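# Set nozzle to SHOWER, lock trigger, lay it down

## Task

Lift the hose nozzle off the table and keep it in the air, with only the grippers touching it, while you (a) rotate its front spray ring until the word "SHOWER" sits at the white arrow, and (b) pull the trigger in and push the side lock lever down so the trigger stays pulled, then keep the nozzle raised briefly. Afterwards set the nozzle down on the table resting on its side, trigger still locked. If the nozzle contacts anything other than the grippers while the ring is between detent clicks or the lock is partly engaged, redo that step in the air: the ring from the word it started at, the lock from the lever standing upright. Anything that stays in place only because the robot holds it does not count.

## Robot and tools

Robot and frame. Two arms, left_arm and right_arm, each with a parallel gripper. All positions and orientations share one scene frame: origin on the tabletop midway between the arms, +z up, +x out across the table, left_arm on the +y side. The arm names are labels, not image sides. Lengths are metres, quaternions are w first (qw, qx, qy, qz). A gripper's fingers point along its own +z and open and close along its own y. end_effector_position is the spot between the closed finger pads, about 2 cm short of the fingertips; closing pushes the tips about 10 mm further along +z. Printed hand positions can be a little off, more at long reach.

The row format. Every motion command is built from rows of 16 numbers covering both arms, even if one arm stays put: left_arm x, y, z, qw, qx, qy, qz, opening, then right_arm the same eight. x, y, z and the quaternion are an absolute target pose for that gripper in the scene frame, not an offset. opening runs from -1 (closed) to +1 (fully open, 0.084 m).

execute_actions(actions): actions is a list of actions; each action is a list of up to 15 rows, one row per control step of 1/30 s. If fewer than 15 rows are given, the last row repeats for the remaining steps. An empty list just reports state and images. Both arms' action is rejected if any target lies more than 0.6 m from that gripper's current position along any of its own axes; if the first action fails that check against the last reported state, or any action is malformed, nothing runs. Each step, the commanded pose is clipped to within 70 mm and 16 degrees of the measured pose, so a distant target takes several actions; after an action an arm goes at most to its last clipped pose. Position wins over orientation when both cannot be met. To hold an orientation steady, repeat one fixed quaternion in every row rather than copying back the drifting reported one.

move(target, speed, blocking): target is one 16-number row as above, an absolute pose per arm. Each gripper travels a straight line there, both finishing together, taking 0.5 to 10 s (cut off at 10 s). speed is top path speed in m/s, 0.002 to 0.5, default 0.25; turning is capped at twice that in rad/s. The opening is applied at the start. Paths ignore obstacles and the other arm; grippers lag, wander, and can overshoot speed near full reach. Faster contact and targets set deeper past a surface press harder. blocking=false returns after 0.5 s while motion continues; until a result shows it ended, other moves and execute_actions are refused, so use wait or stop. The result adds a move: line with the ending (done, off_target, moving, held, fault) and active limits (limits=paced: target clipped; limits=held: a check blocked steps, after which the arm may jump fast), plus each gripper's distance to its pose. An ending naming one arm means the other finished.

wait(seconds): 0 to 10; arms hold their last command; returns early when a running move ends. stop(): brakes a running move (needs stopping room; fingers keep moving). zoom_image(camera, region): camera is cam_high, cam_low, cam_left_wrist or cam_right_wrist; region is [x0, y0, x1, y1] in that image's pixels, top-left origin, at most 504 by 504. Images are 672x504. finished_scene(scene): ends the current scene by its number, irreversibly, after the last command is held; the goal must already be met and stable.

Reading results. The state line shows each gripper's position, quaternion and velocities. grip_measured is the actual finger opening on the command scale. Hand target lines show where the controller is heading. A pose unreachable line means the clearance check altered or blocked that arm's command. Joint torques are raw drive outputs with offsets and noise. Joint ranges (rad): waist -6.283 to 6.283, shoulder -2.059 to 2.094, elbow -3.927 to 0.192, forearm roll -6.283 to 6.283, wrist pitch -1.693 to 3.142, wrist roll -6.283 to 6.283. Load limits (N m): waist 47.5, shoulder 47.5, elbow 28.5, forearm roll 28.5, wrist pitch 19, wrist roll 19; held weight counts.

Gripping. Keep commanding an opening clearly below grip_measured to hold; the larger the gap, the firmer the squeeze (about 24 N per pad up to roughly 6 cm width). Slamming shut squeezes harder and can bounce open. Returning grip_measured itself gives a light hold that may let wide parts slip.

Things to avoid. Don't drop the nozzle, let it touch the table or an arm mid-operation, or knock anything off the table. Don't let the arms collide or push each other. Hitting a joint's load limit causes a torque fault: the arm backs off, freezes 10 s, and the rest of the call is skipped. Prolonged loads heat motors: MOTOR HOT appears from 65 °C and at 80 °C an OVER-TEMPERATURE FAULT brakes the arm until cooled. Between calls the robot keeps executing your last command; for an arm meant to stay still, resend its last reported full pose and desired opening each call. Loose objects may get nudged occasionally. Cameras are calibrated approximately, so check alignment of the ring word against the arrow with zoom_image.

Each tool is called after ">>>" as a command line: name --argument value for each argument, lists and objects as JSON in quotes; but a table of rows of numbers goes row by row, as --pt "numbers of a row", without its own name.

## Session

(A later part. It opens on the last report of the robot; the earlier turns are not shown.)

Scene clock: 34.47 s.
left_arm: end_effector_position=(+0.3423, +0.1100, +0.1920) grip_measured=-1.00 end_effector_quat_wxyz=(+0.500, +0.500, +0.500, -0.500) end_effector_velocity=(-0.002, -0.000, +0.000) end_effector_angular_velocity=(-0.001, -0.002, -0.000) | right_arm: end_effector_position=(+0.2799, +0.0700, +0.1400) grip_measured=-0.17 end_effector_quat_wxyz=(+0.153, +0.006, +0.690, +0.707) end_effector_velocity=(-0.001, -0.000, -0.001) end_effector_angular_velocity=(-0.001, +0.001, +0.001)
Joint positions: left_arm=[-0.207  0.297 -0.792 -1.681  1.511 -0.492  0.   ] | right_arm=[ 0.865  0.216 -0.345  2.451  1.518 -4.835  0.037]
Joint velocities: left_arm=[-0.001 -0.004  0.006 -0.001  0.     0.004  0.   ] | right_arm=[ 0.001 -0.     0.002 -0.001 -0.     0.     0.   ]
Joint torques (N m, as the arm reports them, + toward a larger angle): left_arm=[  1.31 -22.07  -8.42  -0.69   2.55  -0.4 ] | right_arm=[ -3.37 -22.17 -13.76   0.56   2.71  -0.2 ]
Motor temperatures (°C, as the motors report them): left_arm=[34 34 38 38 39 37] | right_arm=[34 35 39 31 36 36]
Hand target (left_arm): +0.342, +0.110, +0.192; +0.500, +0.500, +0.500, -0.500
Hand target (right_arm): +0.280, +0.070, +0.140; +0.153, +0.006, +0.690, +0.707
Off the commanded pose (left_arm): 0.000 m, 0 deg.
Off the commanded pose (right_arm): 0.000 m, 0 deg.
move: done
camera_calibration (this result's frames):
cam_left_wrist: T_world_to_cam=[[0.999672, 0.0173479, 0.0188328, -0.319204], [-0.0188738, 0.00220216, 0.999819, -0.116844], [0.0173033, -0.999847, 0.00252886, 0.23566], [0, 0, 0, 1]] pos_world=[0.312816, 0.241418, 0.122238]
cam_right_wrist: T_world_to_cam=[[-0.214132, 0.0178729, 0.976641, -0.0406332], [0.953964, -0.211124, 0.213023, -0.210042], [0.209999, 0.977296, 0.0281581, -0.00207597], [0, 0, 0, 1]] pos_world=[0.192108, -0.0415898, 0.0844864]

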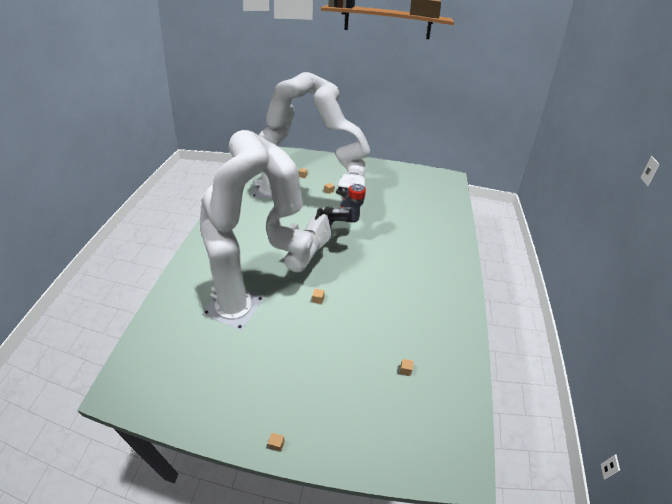

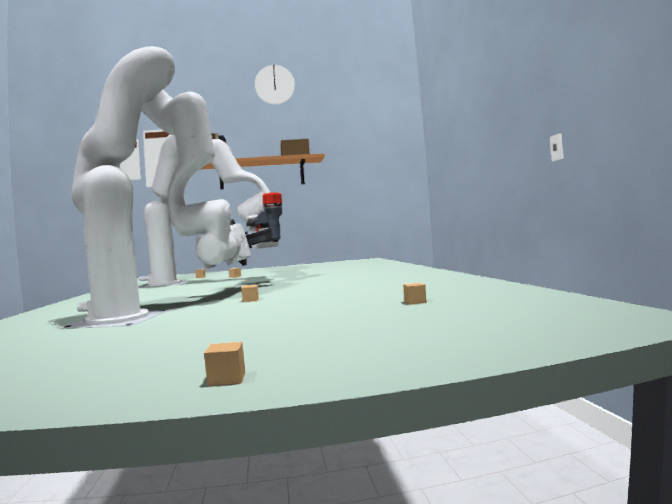

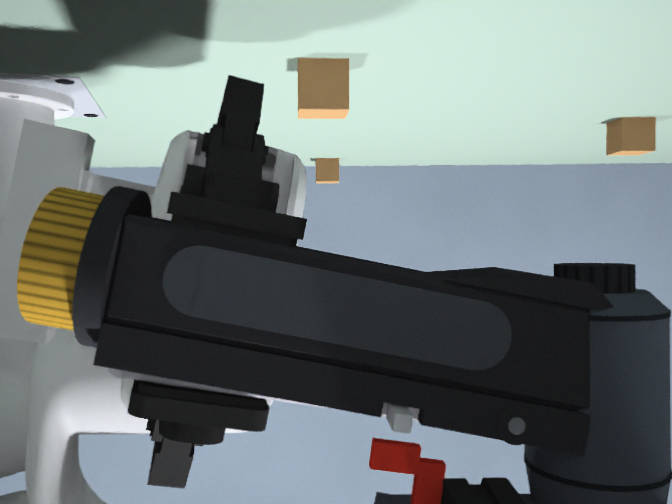

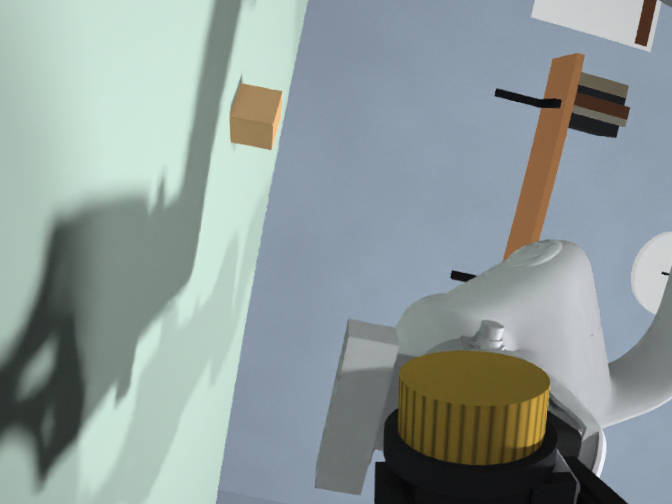

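>>> move --target '[0.3395,0.11,0.192,0.5,0.5,0.5,-0.5,-1,0.28,0.07,0.14,0.153,0.006,0.690,0.707,-1]' --speed 0.01

>>> move --target '[0.347,0.11,0.192,0.5,0.5,0.5,-0.5,-1,0.28,0.07,0.14,0.153,0.006,0.690,0.707,-1]' --speed 0.02

>>> move --target '[0.347,0.19,0.25,0.5,0.5,0.5,-0.5,-1,0.28,0.07,0.14,0.153,0.006,0.690,0.707,-1]' --speed 0.08

Scene clock: 37.40 s.
left_arm: end_effector_position=(+0.3402, +0.1102, +0.1922) grip_measured=-1.00 end_effector_quat_wxyz=(+0.500, +0.500, +0.500, -0.499) end_effector_velocity=(-0.002, -0.000, -0.000) end_effector_angular_velocity=(+0.000, +0.000, -0.001) | right_arm: end_effector_position=(+0.2795, +0.0700, +0.1398) grip_measured=-0.17 end_effector_quat_wxyz=(+0.153, +0.006, +0.690, +0.707) end_effector_velocity=(+0.001, +0.000, +0.000) end_effector_angular_velocity=(+0.000, -0.000, -0.001)
Joint positions: left_arm=[-0.207  0.291 -0.784 -1.682  1.511 -0.489  0.   ] | right_arm=[ 0.865  0.216 -0.344  2.45   1.518 -4.835  0.037]
Joint velocities: left_arm=[-0.001 -0.003  0.005 -0.     0.     0.002  0.   ] | right_arm=[-0.     0.    -0.001  0.    -0.     0.     0.   ]
Joint torques (N m, as the arm reports them, + toward a larger angle): left_arm=[ -0.03 -21.56  -6.86   0.58   3.56  -0.53] | right_arm=[ -5.84 -22.8  -16.25   2.56   2.76   0.06]
Motor temperatures (°C, as the motors report them): left_arm=[34 34 38 38 39 37] | right_arm=[34 35 39 31 36 36]
Hand target (left_arm): +0.339, +0.110, +0.192; +0.500, +0.500, +0.500, -0.500
Hand target (right_arm): +0.280, +0.070, +0.140; +0.153, +0.006, +0.690, +0.707
Off the commanded pose (left_arm): 0.001 m, 0 deg.
Off the commanded pose (right_arm): 0.001 m, 0 deg.
move: done
camera_calibration (this result's frames):
cam_left_wrist: T_world_to_cam=[[0.999639, 0.0183479, 0.0196247, -0.317361], [-0.0196667, 0.00211461, 0.999804, -0.11676], [0.0183028, -0.999829, 0.00247469, 0.23552], [0, 0, 0, 1]] pos_world=[0.31064, 0.241549, 0.122382]
cam_right_wrist: T_world_to_cam=[[-0.213862, 0.0180219, 0.976698, -0.0406436], [0.954231, -0.210122, 0.212819, -0.209669], [0.209061, 0.977509, 0.0277399, -0.00168521], [0, 0, 0, 1]] pos_world=[0.191733, -0.0416762, 0.0843649]

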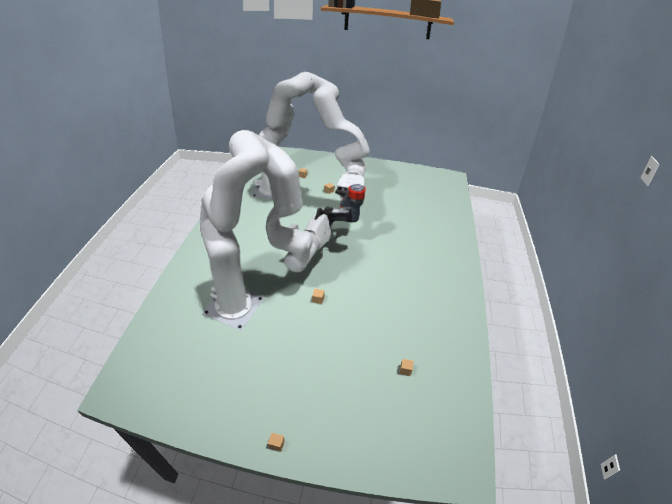

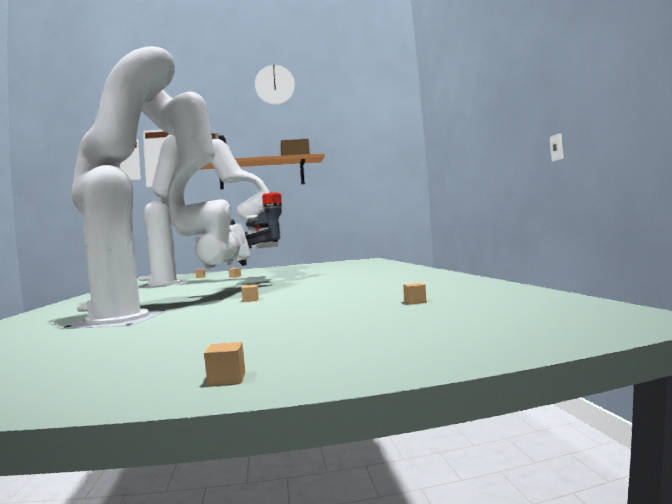

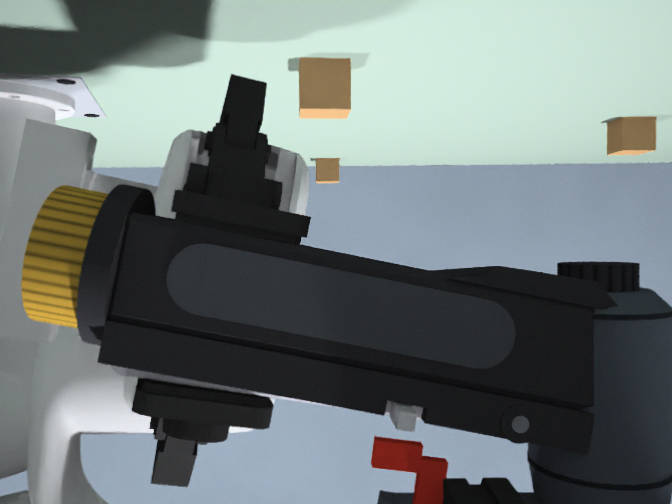

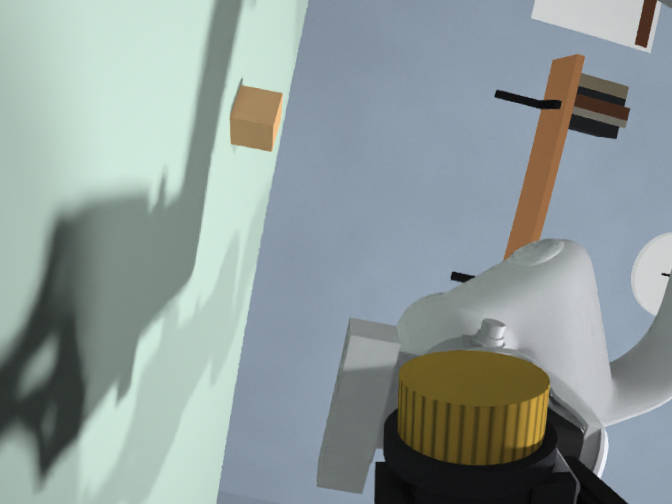

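Scene clock: 38.23 s.
left_arm: end_effector_position=(+0.3467, +0.1099, +0.1919) grip_measured=-1.00 end_effector_quat_wxyz=(+0.500, +0.500, +0.500, -0.500) end_effector_velocity=(+0.002, +0.001, +0.000) end_effector_angular_velocity=(+0.000, -0.002, +0.003) | right_arm: end_effector_position=(+0.2802, +0.0700, +0.1401) grip_measured=-0.17 end_effector_quat_wxyz=(+0.153, +0.006, +0.690, +0.707) end_effector_velocity=(-0.001, -0.000, -0.000) end_effector_angular_velocity=(-0.001, +0.000, +0.002)
Joint positions: left_arm=[-0.206  0.308 -0.809 -1.679  1.512 -0.498  0.   ] | right_arm=[ 0.865  0.216 -0.345  2.451  1.518 -4.834  0.037]
Joint velocities: left_arm=[ 0.002  0.002 -0.005 -0.    -0.001 -0.001  0.   ] | right_arm=[ 0.001 -0.001  0.002 -0.001 -0.    -0.    -0.   ]
Joint torques (N m, as the arm reports them, + toward a larger angle): left_arm=[  1.61 -22.55  -8.74  -0.99   2.29  -0.31] | right_arm=[ -2.4  -21.87 -13.44  -0.49   3.14  -0.2 ]
Motor temperatures (°C, as the motors report them): left_arm=[34 34 38 38 39 37] | right_arm=[34 35 39 31 36 36]
Hand target (left_arm): +0.347, +0.110, +0.192; +0.500, +0.500, +0.500, -0.500
Hand target (right_arm): +0.280, +0.070, +0.140; +0.153, +0.006, +0.690, +0.707
Off the commanded pose (left_arm): 0.000 m, 0 deg.
Off the commanded pose (right_arm): 0.000 m, 0 deg.
move: done
camera_calibration (this result's frames):
cam_left_wrist: T_world_to_cam=[[0.999685, 0.0169569, 0.0184944, -0.323542], [-0.0185356, 0.00227635, 0.999826, -0.11679], [0.0169119, -0.999854, 0.00258994, 0.235613], [0, 0, 0, 1]] pos_world=[0.317291, 0.241331, 0.122143]
cam_right_wrist: T_world_to_cam=[[-0.214243, 0.0178331, 0.976618, -0.040626], [0.953832, -0.211635, 0.213109, -0.210224], [0.210487, 0.977186, 0.0283316, -0.0022577], [0, 0, 0, 1]] pos_world=[0.19229, -0.0415601, 0.0845406]

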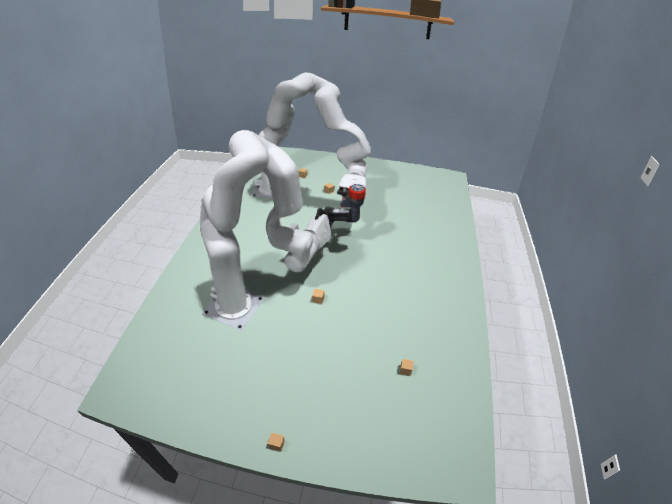

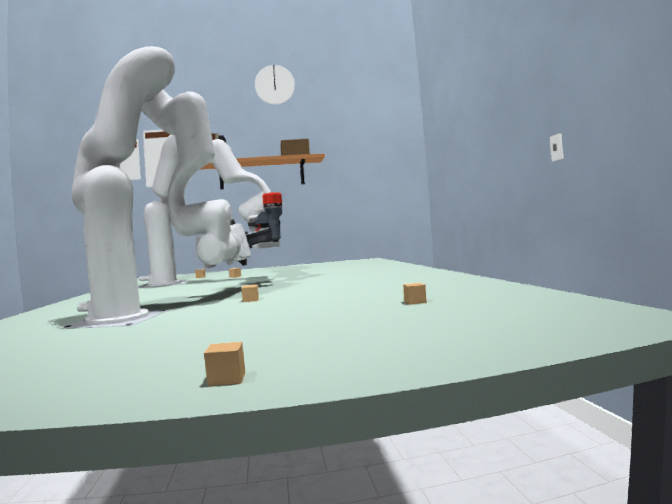

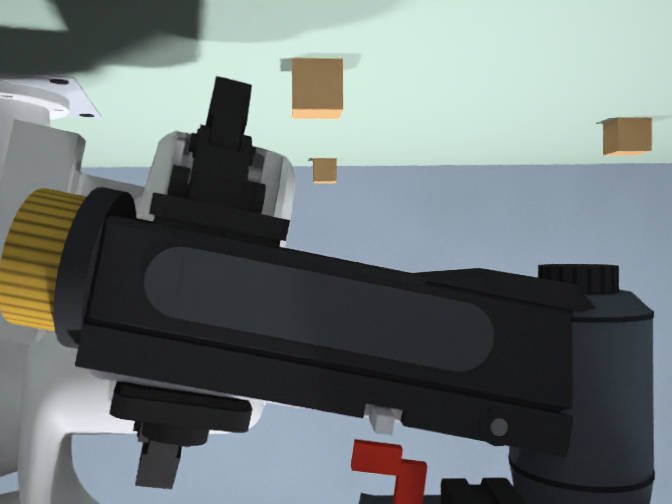

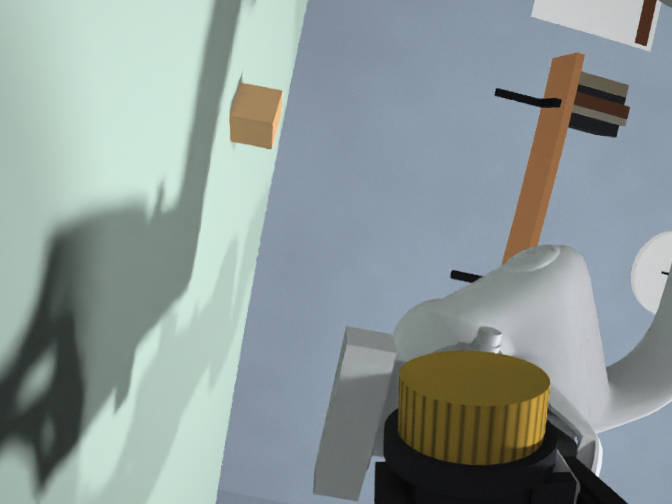

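Scene clock: 39.97 s.
left_arm: end_effector_position=(+0.3470, +0.1897, +0.2497) grip_measured=-1.00 end_effector_quat_wxyz=(+0.500, +0.500, +0.500, -0.500) end_effector_velocity=(-0.000, +0.001, +0.002) end_effector_angular_velocity=(-0.001, -0.001, -0.002) | right_arm: end_effector_position=(+0.2800, +0.0700, +0.1400) grip_measured=-0.17 end_effector_quat_wxyz=(+0.153, +0.006, +0.690, +0.707) end_effector_velocity=(+0.000, +0.000, +0.000) end_effector_angular_velocity=(+0.000, -0.000, -0.000)
Joint positions: left_arm=[ 0.013  0.146 -0.781 -1.494  1.627 -0.633  0.   ] | right_arm=[ 0.865  0.216 -0.345  2.451  1.518 -4.834  0.037]
Joint velocities: left_arm=[ 0.004 -0.003 -0.001  0.004  0.004 -0.003  0.   ] | right_arm=[-0.  0. -0. -0.  0. -0.  0.]
Joint torques (N m, as the arm reports them, + toward a larger angle): left_arm=[  1.56 -20.41  -9.65  -1.21   2.16  -0.33] | right_arm=[ -2.51 -22.39 -13.27  -0.23   3.19  -0.29]
Motor temperatures (°C, as the motors report them): left_arm=[34 34 38 38 39 37] | right_arm=[34 35 39 31 36 36]
Hand target (left_arm): +0.347, +0.190, +0.250; +0.500, +0.500, +0.500, -0.500
Hand target (right_arm): +0.280, +0.070, +0.140; +0.153, +0.006, +0.690, +0.707
Off the commanded pose (left_arm): 0.000 m, 0 deg.
Off the commanded pose (right_arm): 0.000 m, 0 deg.
move: done
camera_calibration (this result's frames):
cam_left_wrist: T_world_to_cam=[[0.999675, 0.0174687, 0.0185481, -0.326338], [-0.0185897, 0.00222108, 0.999825, -0.174717], [0.0174244, -0.999845, 0.0025451, 0.315037], [0, 0, 0, 1]] pos_world=[0.317494, 0.321077, 0.179937]
cam_right_wrist: T_world_to_cam=[[-0.214112, 0.017929, 0.976644, -0.0406244], [0.953933, -0.211276, 0.213012, -0.210086], [0.210161, 0.977262, 0.0281337, -0.00211432], [0, 0, 0, 1]] pos_world=[0.192154, -0.0415915, 0.0844858]

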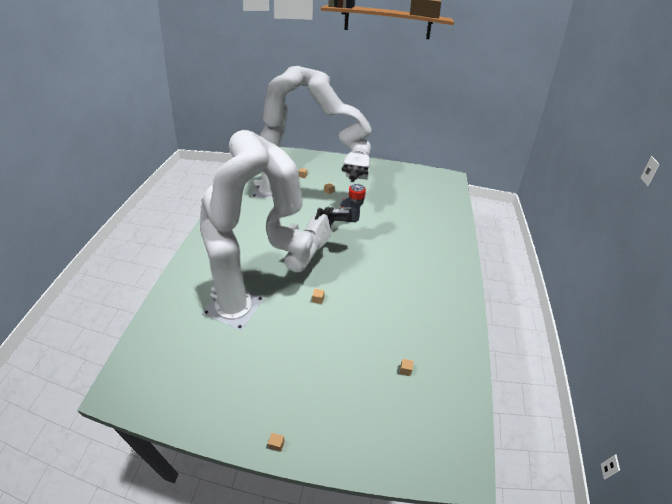

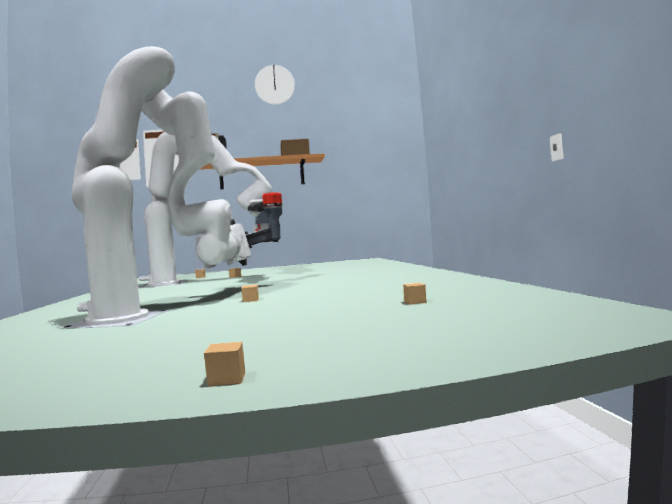

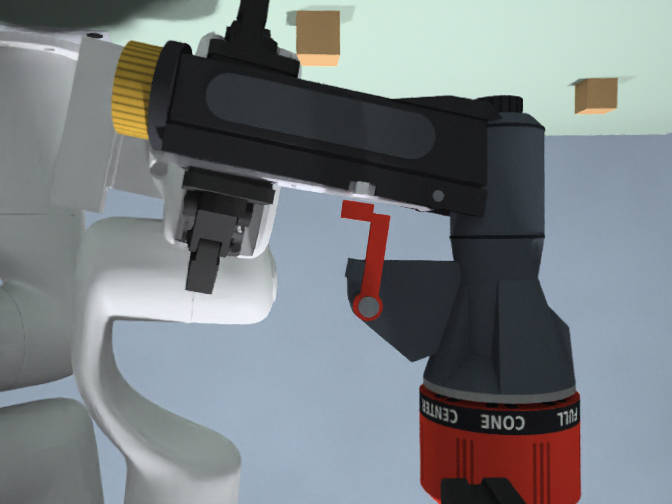

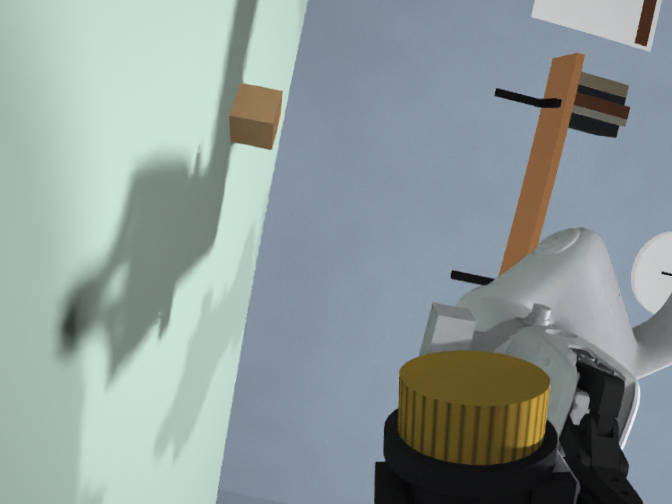

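>>> move --target '[0.374,0.16,0.34,0,0.707,0.707,0,1,0.28,0.07,0.14,0.153,0.006,0.690,0.707,-1]' --speed 0.2

>>> move --target '[0.374,0.075,0.33,0,0.707,0.707,0,1,0.28,0.07,0.14,0.153,0.006,0.690,0.707,-1]' --speed 0.12

Scene clock: 45.67 s.
left_arm: end_effector_position=(+0.3741, +0.1597, +0.3410) grip_measured=+1.00 end_effector_quat_wxyz=(+0.002, +0.709, +0.705, -0.002) end_effector_velocity=(-0.001, -0.002, +0.001) end_effector_angular_velocity=(+0.010, +0.003, -0.004) | right_arm: end_effector_position=(+0.2800, +0.0700, +0.1400) grip_measured=-0.17 end_effector_quat_wxyz=(+0.153, +0.006, +0.690, +0.707) end_effector_velocity=(+0.000, +0.000, +0.000) end_effector_angular_velocity=(+0.001, -0.001, -0.000)
Joint positions: left_arm=[-0.601  0.063 -1.538 -0.005  1.472 -2.085  0.084] | right_arm=[ 0.865  0.216 -0.345  2.451  1.518 -4.834  0.037]
Joint velocities: left_arm=[-0.008  0.01  -0.016  0.007  0.014 -0.004 -0.   ] | right_arm=[ 0.    -0.    -0.001  0.     0.    -0.    -0.   ]
Joint torques (N m, as the arm reports them, + toward a larger angle): left_arm=[  1.54 -22.5  -12.32  -0.5   -1.07  -0.39] | right_arm=[ -2.45 -22.54 -13.23   0.06   3.03  -0.35]
Motor temperatures (°C, as the motors report them): left_arm=[34 34 38 38 39 37] | right_arm=[34 35 38 31 36 36]
Hand target (left_arm): +0.374, +0.160, +0.341; +0.002, +0.709, +0.705, -0.002
Hand target (right_arm): +0.280, +0.070, +0.140; +0.153, +0.006, +0.690, +0.707
Off the commanded pose (left_arm): 0.001 m, 0 deg.
Off the commanded pose (right_arm): 0.000 m, 0 deg.
move: done
camera_calibration (this result's frames):
cam_left_wrist: T_world_to_cam=[[0.999572, -0.0232438, 0.0177878, -0.347789], [-0.0234025, -0.999688, 0.00876958, 0.234318], [0.0175784, -0.0091821, -0.999803, 0.467921], [0, 0, 0, 1]] pos_world=[0.344898, 0.230458, 0.471961]
cam_right_wrist: T_world_to_cam=[[-0.214112, 0.0179303, 0.976645, -0.0406247], [0.953933, -0.211275, 0.213011, -0.210085], [0.21016, 0.977262, 0.0281321, -0.00211443], [0, 0, 0, 1]] pos_world=[0.192153, -0.041591, 0.0844859]

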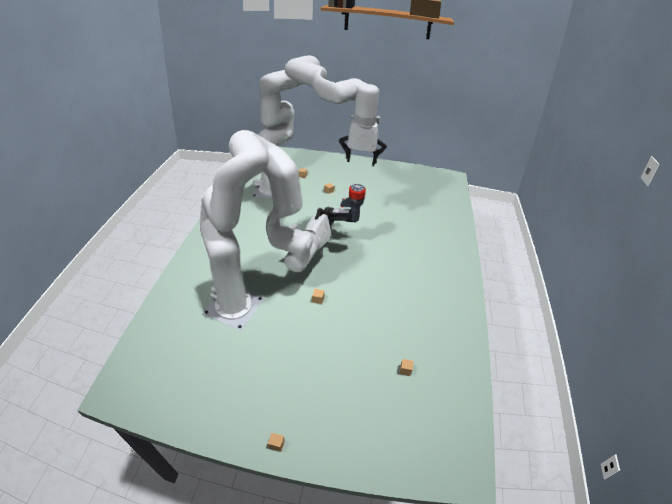

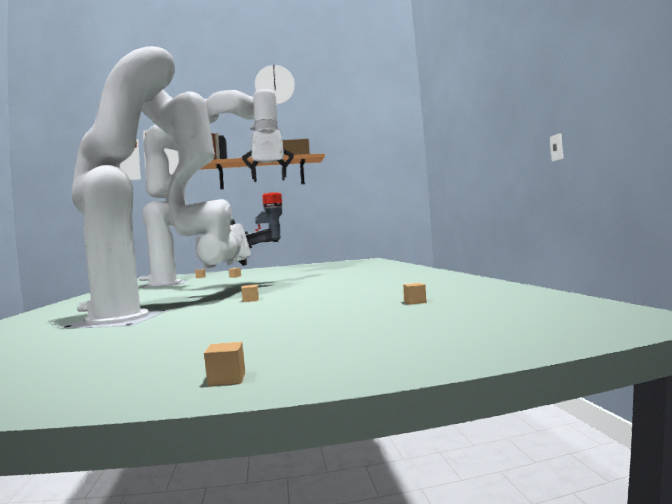

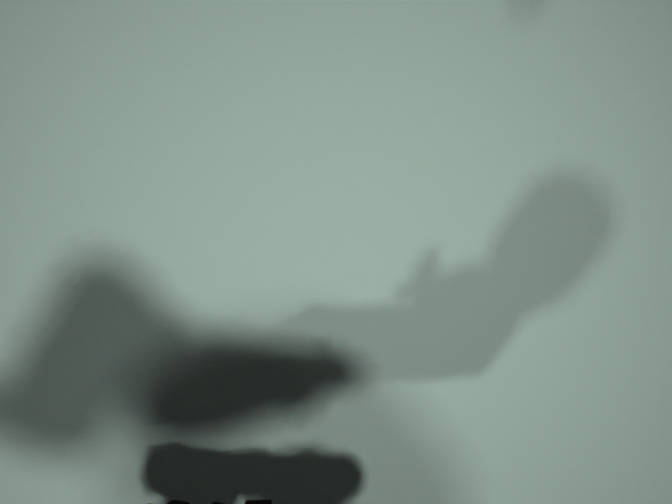

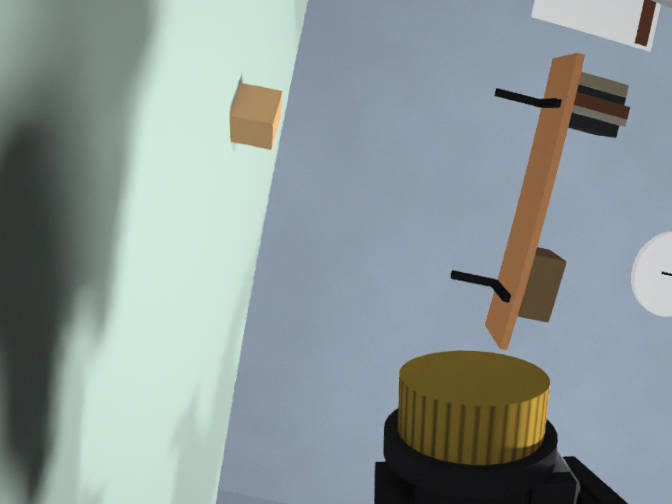

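Scene clock: 46.90 s.
left_arm: end_effector_position=(+0.3739, +0.0753, +0.3303) grip_measured=+1.00 end_effector_quat_wxyz=(+0.000, +0.707, +0.707, -0.000) end_effector_velocity=(+0.000, -0.002, -0.001) end_effector_angular_velocity=(+0.002, +0.002, -0.000) | right_arm: end_effector_position=(+0.2800, +0.0700, +0.1400) grip_measured=-0.17 end_effector_quat_wxyz=(+0.153, +0.006, +0.690, +0.707) end_effector_velocity=(+0.000, +0.000, +0.000) end_effector_angular_velocity=(+0.000, -0.000, -0.000)
Joint positions: left_arm=[-0.739  0.241 -1.735 -0.001  1.494 -2.228  0.084] | right_arm=[ 0.865  0.216 -0.345  2.451  1.518 -4.834  0.037]
Joint velocities: left_arm=[-0.003  0.009 -0.011  0.     0.005 -0.003 -0.   ] | right_arm=[-0.     0.    -0.001  0.    -0.    -0.     0.   ]
Joint torques (N m, as the arm reports them, + toward a larger angle): left_arm=[  1.77 -25.73 -12.17  -0.33  -1.19  -0.38] | right_arm=[ -2.04 -21.51 -13.15  -0.35   3.04  -0.5 ]
Motor temperatures (°C, as the motors report them): left_arm=[34 34 39 38 39 37] | right_arm=[34 35 38 31 36 36]
Hand target (left_arm): +0.374, +0.075, +0.330; +0.000, +0.707, +0.707, -0.000
Hand target (right_arm): +0.280, +0.070, +0.140; +0.153, +0.006, +0.690, +0.707
Off the commanded pose (left_arm): 0.000 m, 0 deg.
Off the commanded pose (right_arm): 0.000 m, 0 deg.
move: done
camera_calibration (this result's frames):
cam_left_wrist: T_world_to_cam=[[0.999679, -0.0185595, 0.0172368, -0.349626], [-0.0186165, -0.999822, 0.00314707, 0.1501], [0.0171754, -0.00346695, -0.999846, 0.456127], [0, 0, 0, 1]] pos_world=[0.344474, 0.145165, 0.461611]
cam_right_wrist: T_world_to_cam=[[-0.214112, 0.0179304, 0.976645, -0.0406246], [0.953933, -0.211275, 0.213011, -0.210085], [0.21016, 0.977262, 0.028132, -0.00211439], [0, 0, 0, 1]] pos_world=[0.192153, -0.0415911, 0.0844858]

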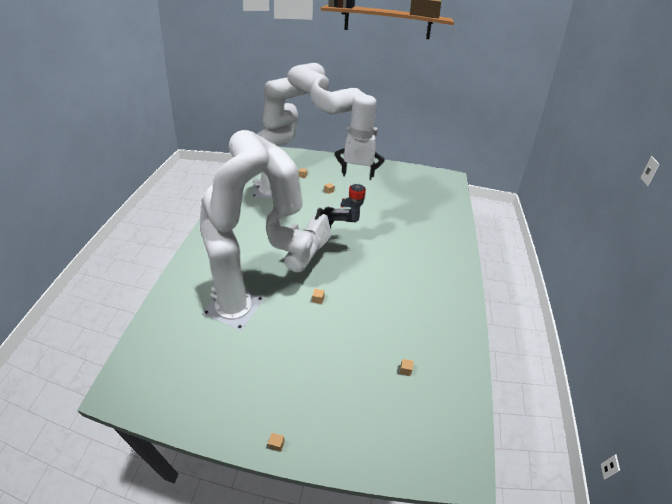

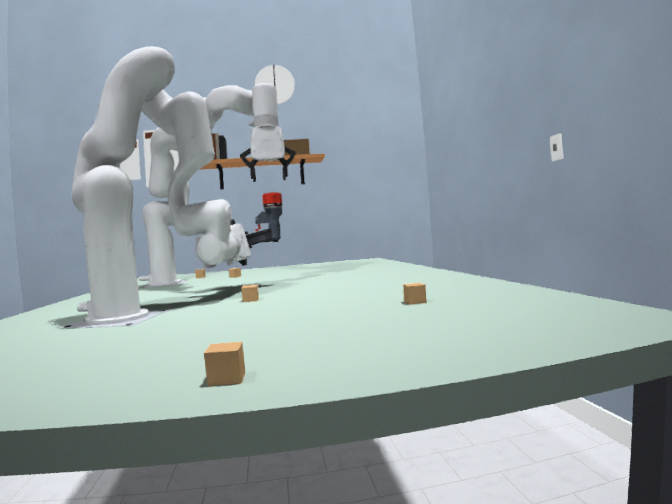

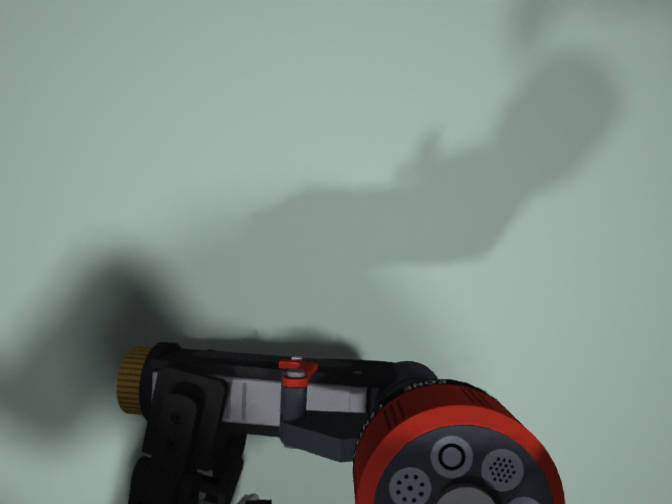

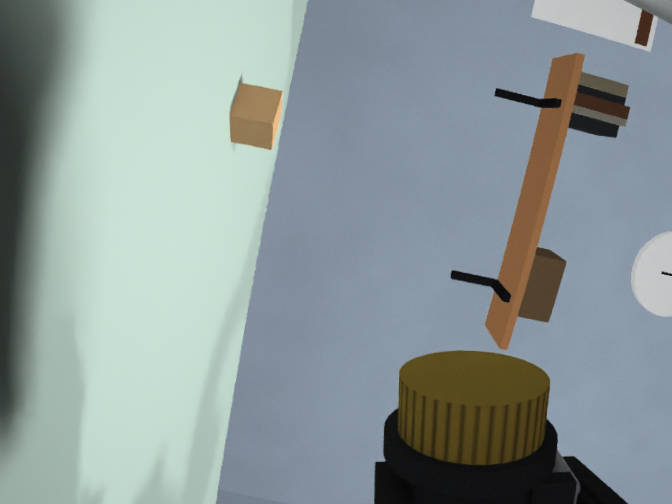

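>>> move --target '[0.378,0.072,0.268,0,0.707,0.707,0,1,0.28,0.07,0.14,0.153,0.006,0.690,0.707,-1]' --speed 0.05

>>> zoom_image --camera "cam_low" --region '[220,150,320,250]'

Scene clock: 49.63 s.
left_arm: end_effector_position=(+0.3781, +0.0719, +0.2684) grip_measured=+1.00 end_effector_quat_wxyz=(+0.000, +0.707, +0.707, +0.000) end_effector_velocity=(+0.000, -0.000, -0.002) end_effector_angular_velocity=(-0.001, -0.000, -0.000) | right_arm: end_effector_position=(+0.2800, +0.0700, +0.1400) grip_measured=-0.17 end_effector_quat_wxyz=(+0.153, +0.006, +0.690, +0.707) end_effector_velocity=(+0.000, +0.000, +0.000) end_effector_angular_velocity=(+0.001, -0.001, -0.000)
Joint positions: left_arm=[-0.739  0.247 -1.567  0.     1.32  -2.228  0.084] | right_arm=[ 0.865  0.216 -0.345  2.451  1.518 -4.834  0.037]
Joint velocities: left_arm=[-0.001  0.001  0.006 -0.    -0.007 -0.     0.   ] | right_arm=[-0.    -0.001 -0.     0.     0.    -0.    -0.   ]
Joint torques (N m, as the arm reports them, + toward a larger angle): left_arm=[  1.62 -26.26 -12.19  -0.31  -1.18  -0.35] | right_arm=[ -1.92 -22.69 -13.32  -0.12   3.1   -0.25]
Motor temperatures (°C, as the motors report them): left_arm=[34 34 39 38 39 37] | right_arm=[34 35 38 31 36 36]
Hand target (left_arm): +0.378, +0.072, +0.268; -0.000, +0.707, +0.707, -0.000
Hand target (right_arm): +0.280, +0.070, +0.140; +0.153, +0.006, +0.690, +0.707
Off the commanded pose (left_arm): 0.000 m, 0 deg.
Off the commanded pose (right_arm): 0.000 m, 0 deg.
move: done
camera_calibration (this result's frames):
cam_left_wrist: T_world_to_cam=[[0.999671, -0.0187489, 0.0174895, -0.352824], [-0.0187948, -0.99982, 0.00246844, 0.147285], [0.01744, -0.00279634, -0.999844, 0.394027], [0, 0, 0, 1]] pos_world=[0.348604, 0.141746, 0.399773]
cam_right_wrist: T_world_to_cam=[[-0.214112, 0.0179304, 0.976645, -0.0406246], [0.953933, -0.211275, 0.213012, -0.210085], [0.21016, 0.977262, 0.0281321, -0.00211442], [0, 0, 0, 1]] pos_world=[0.192153, -0.041591, 0.0844858]

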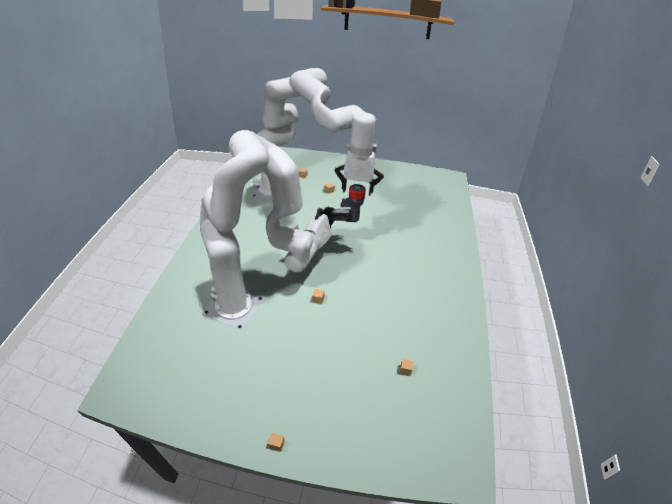

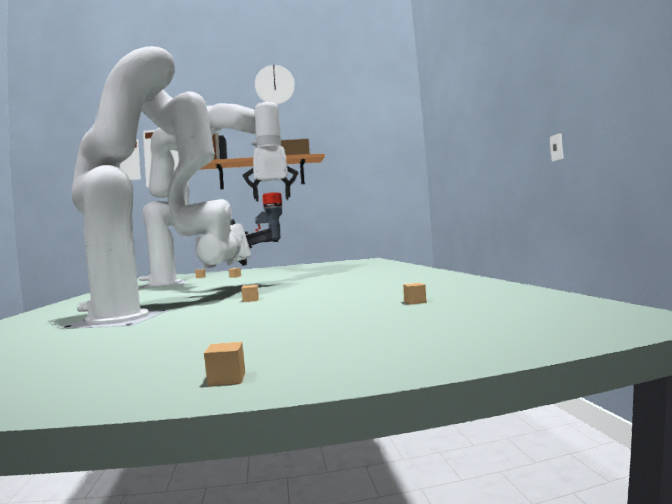

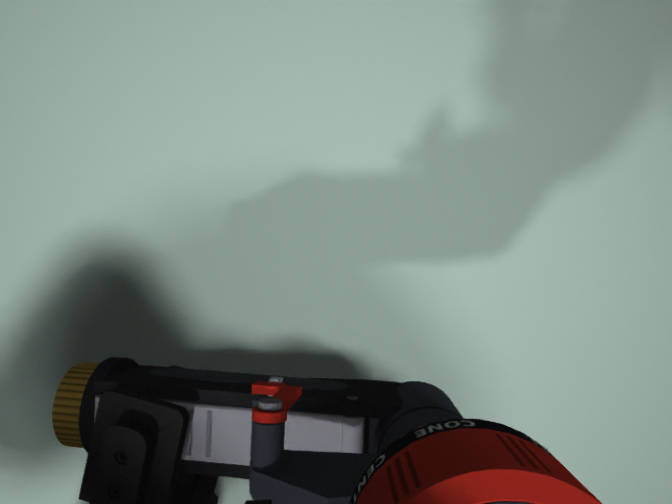

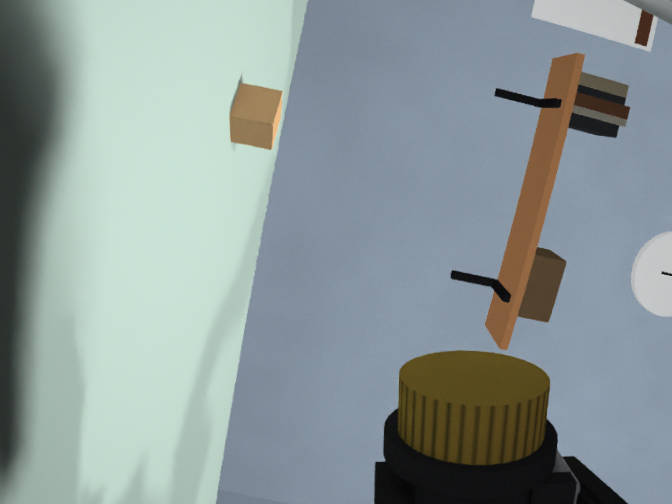

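Region (220, 150, 320, 250) of cam_low's 672x504 image, scaled by 5.040, with more detail than that image has.

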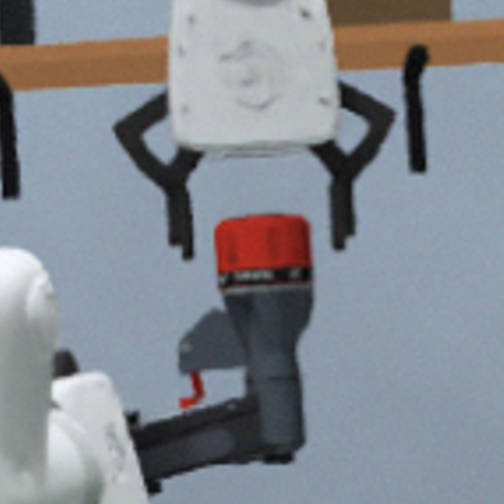

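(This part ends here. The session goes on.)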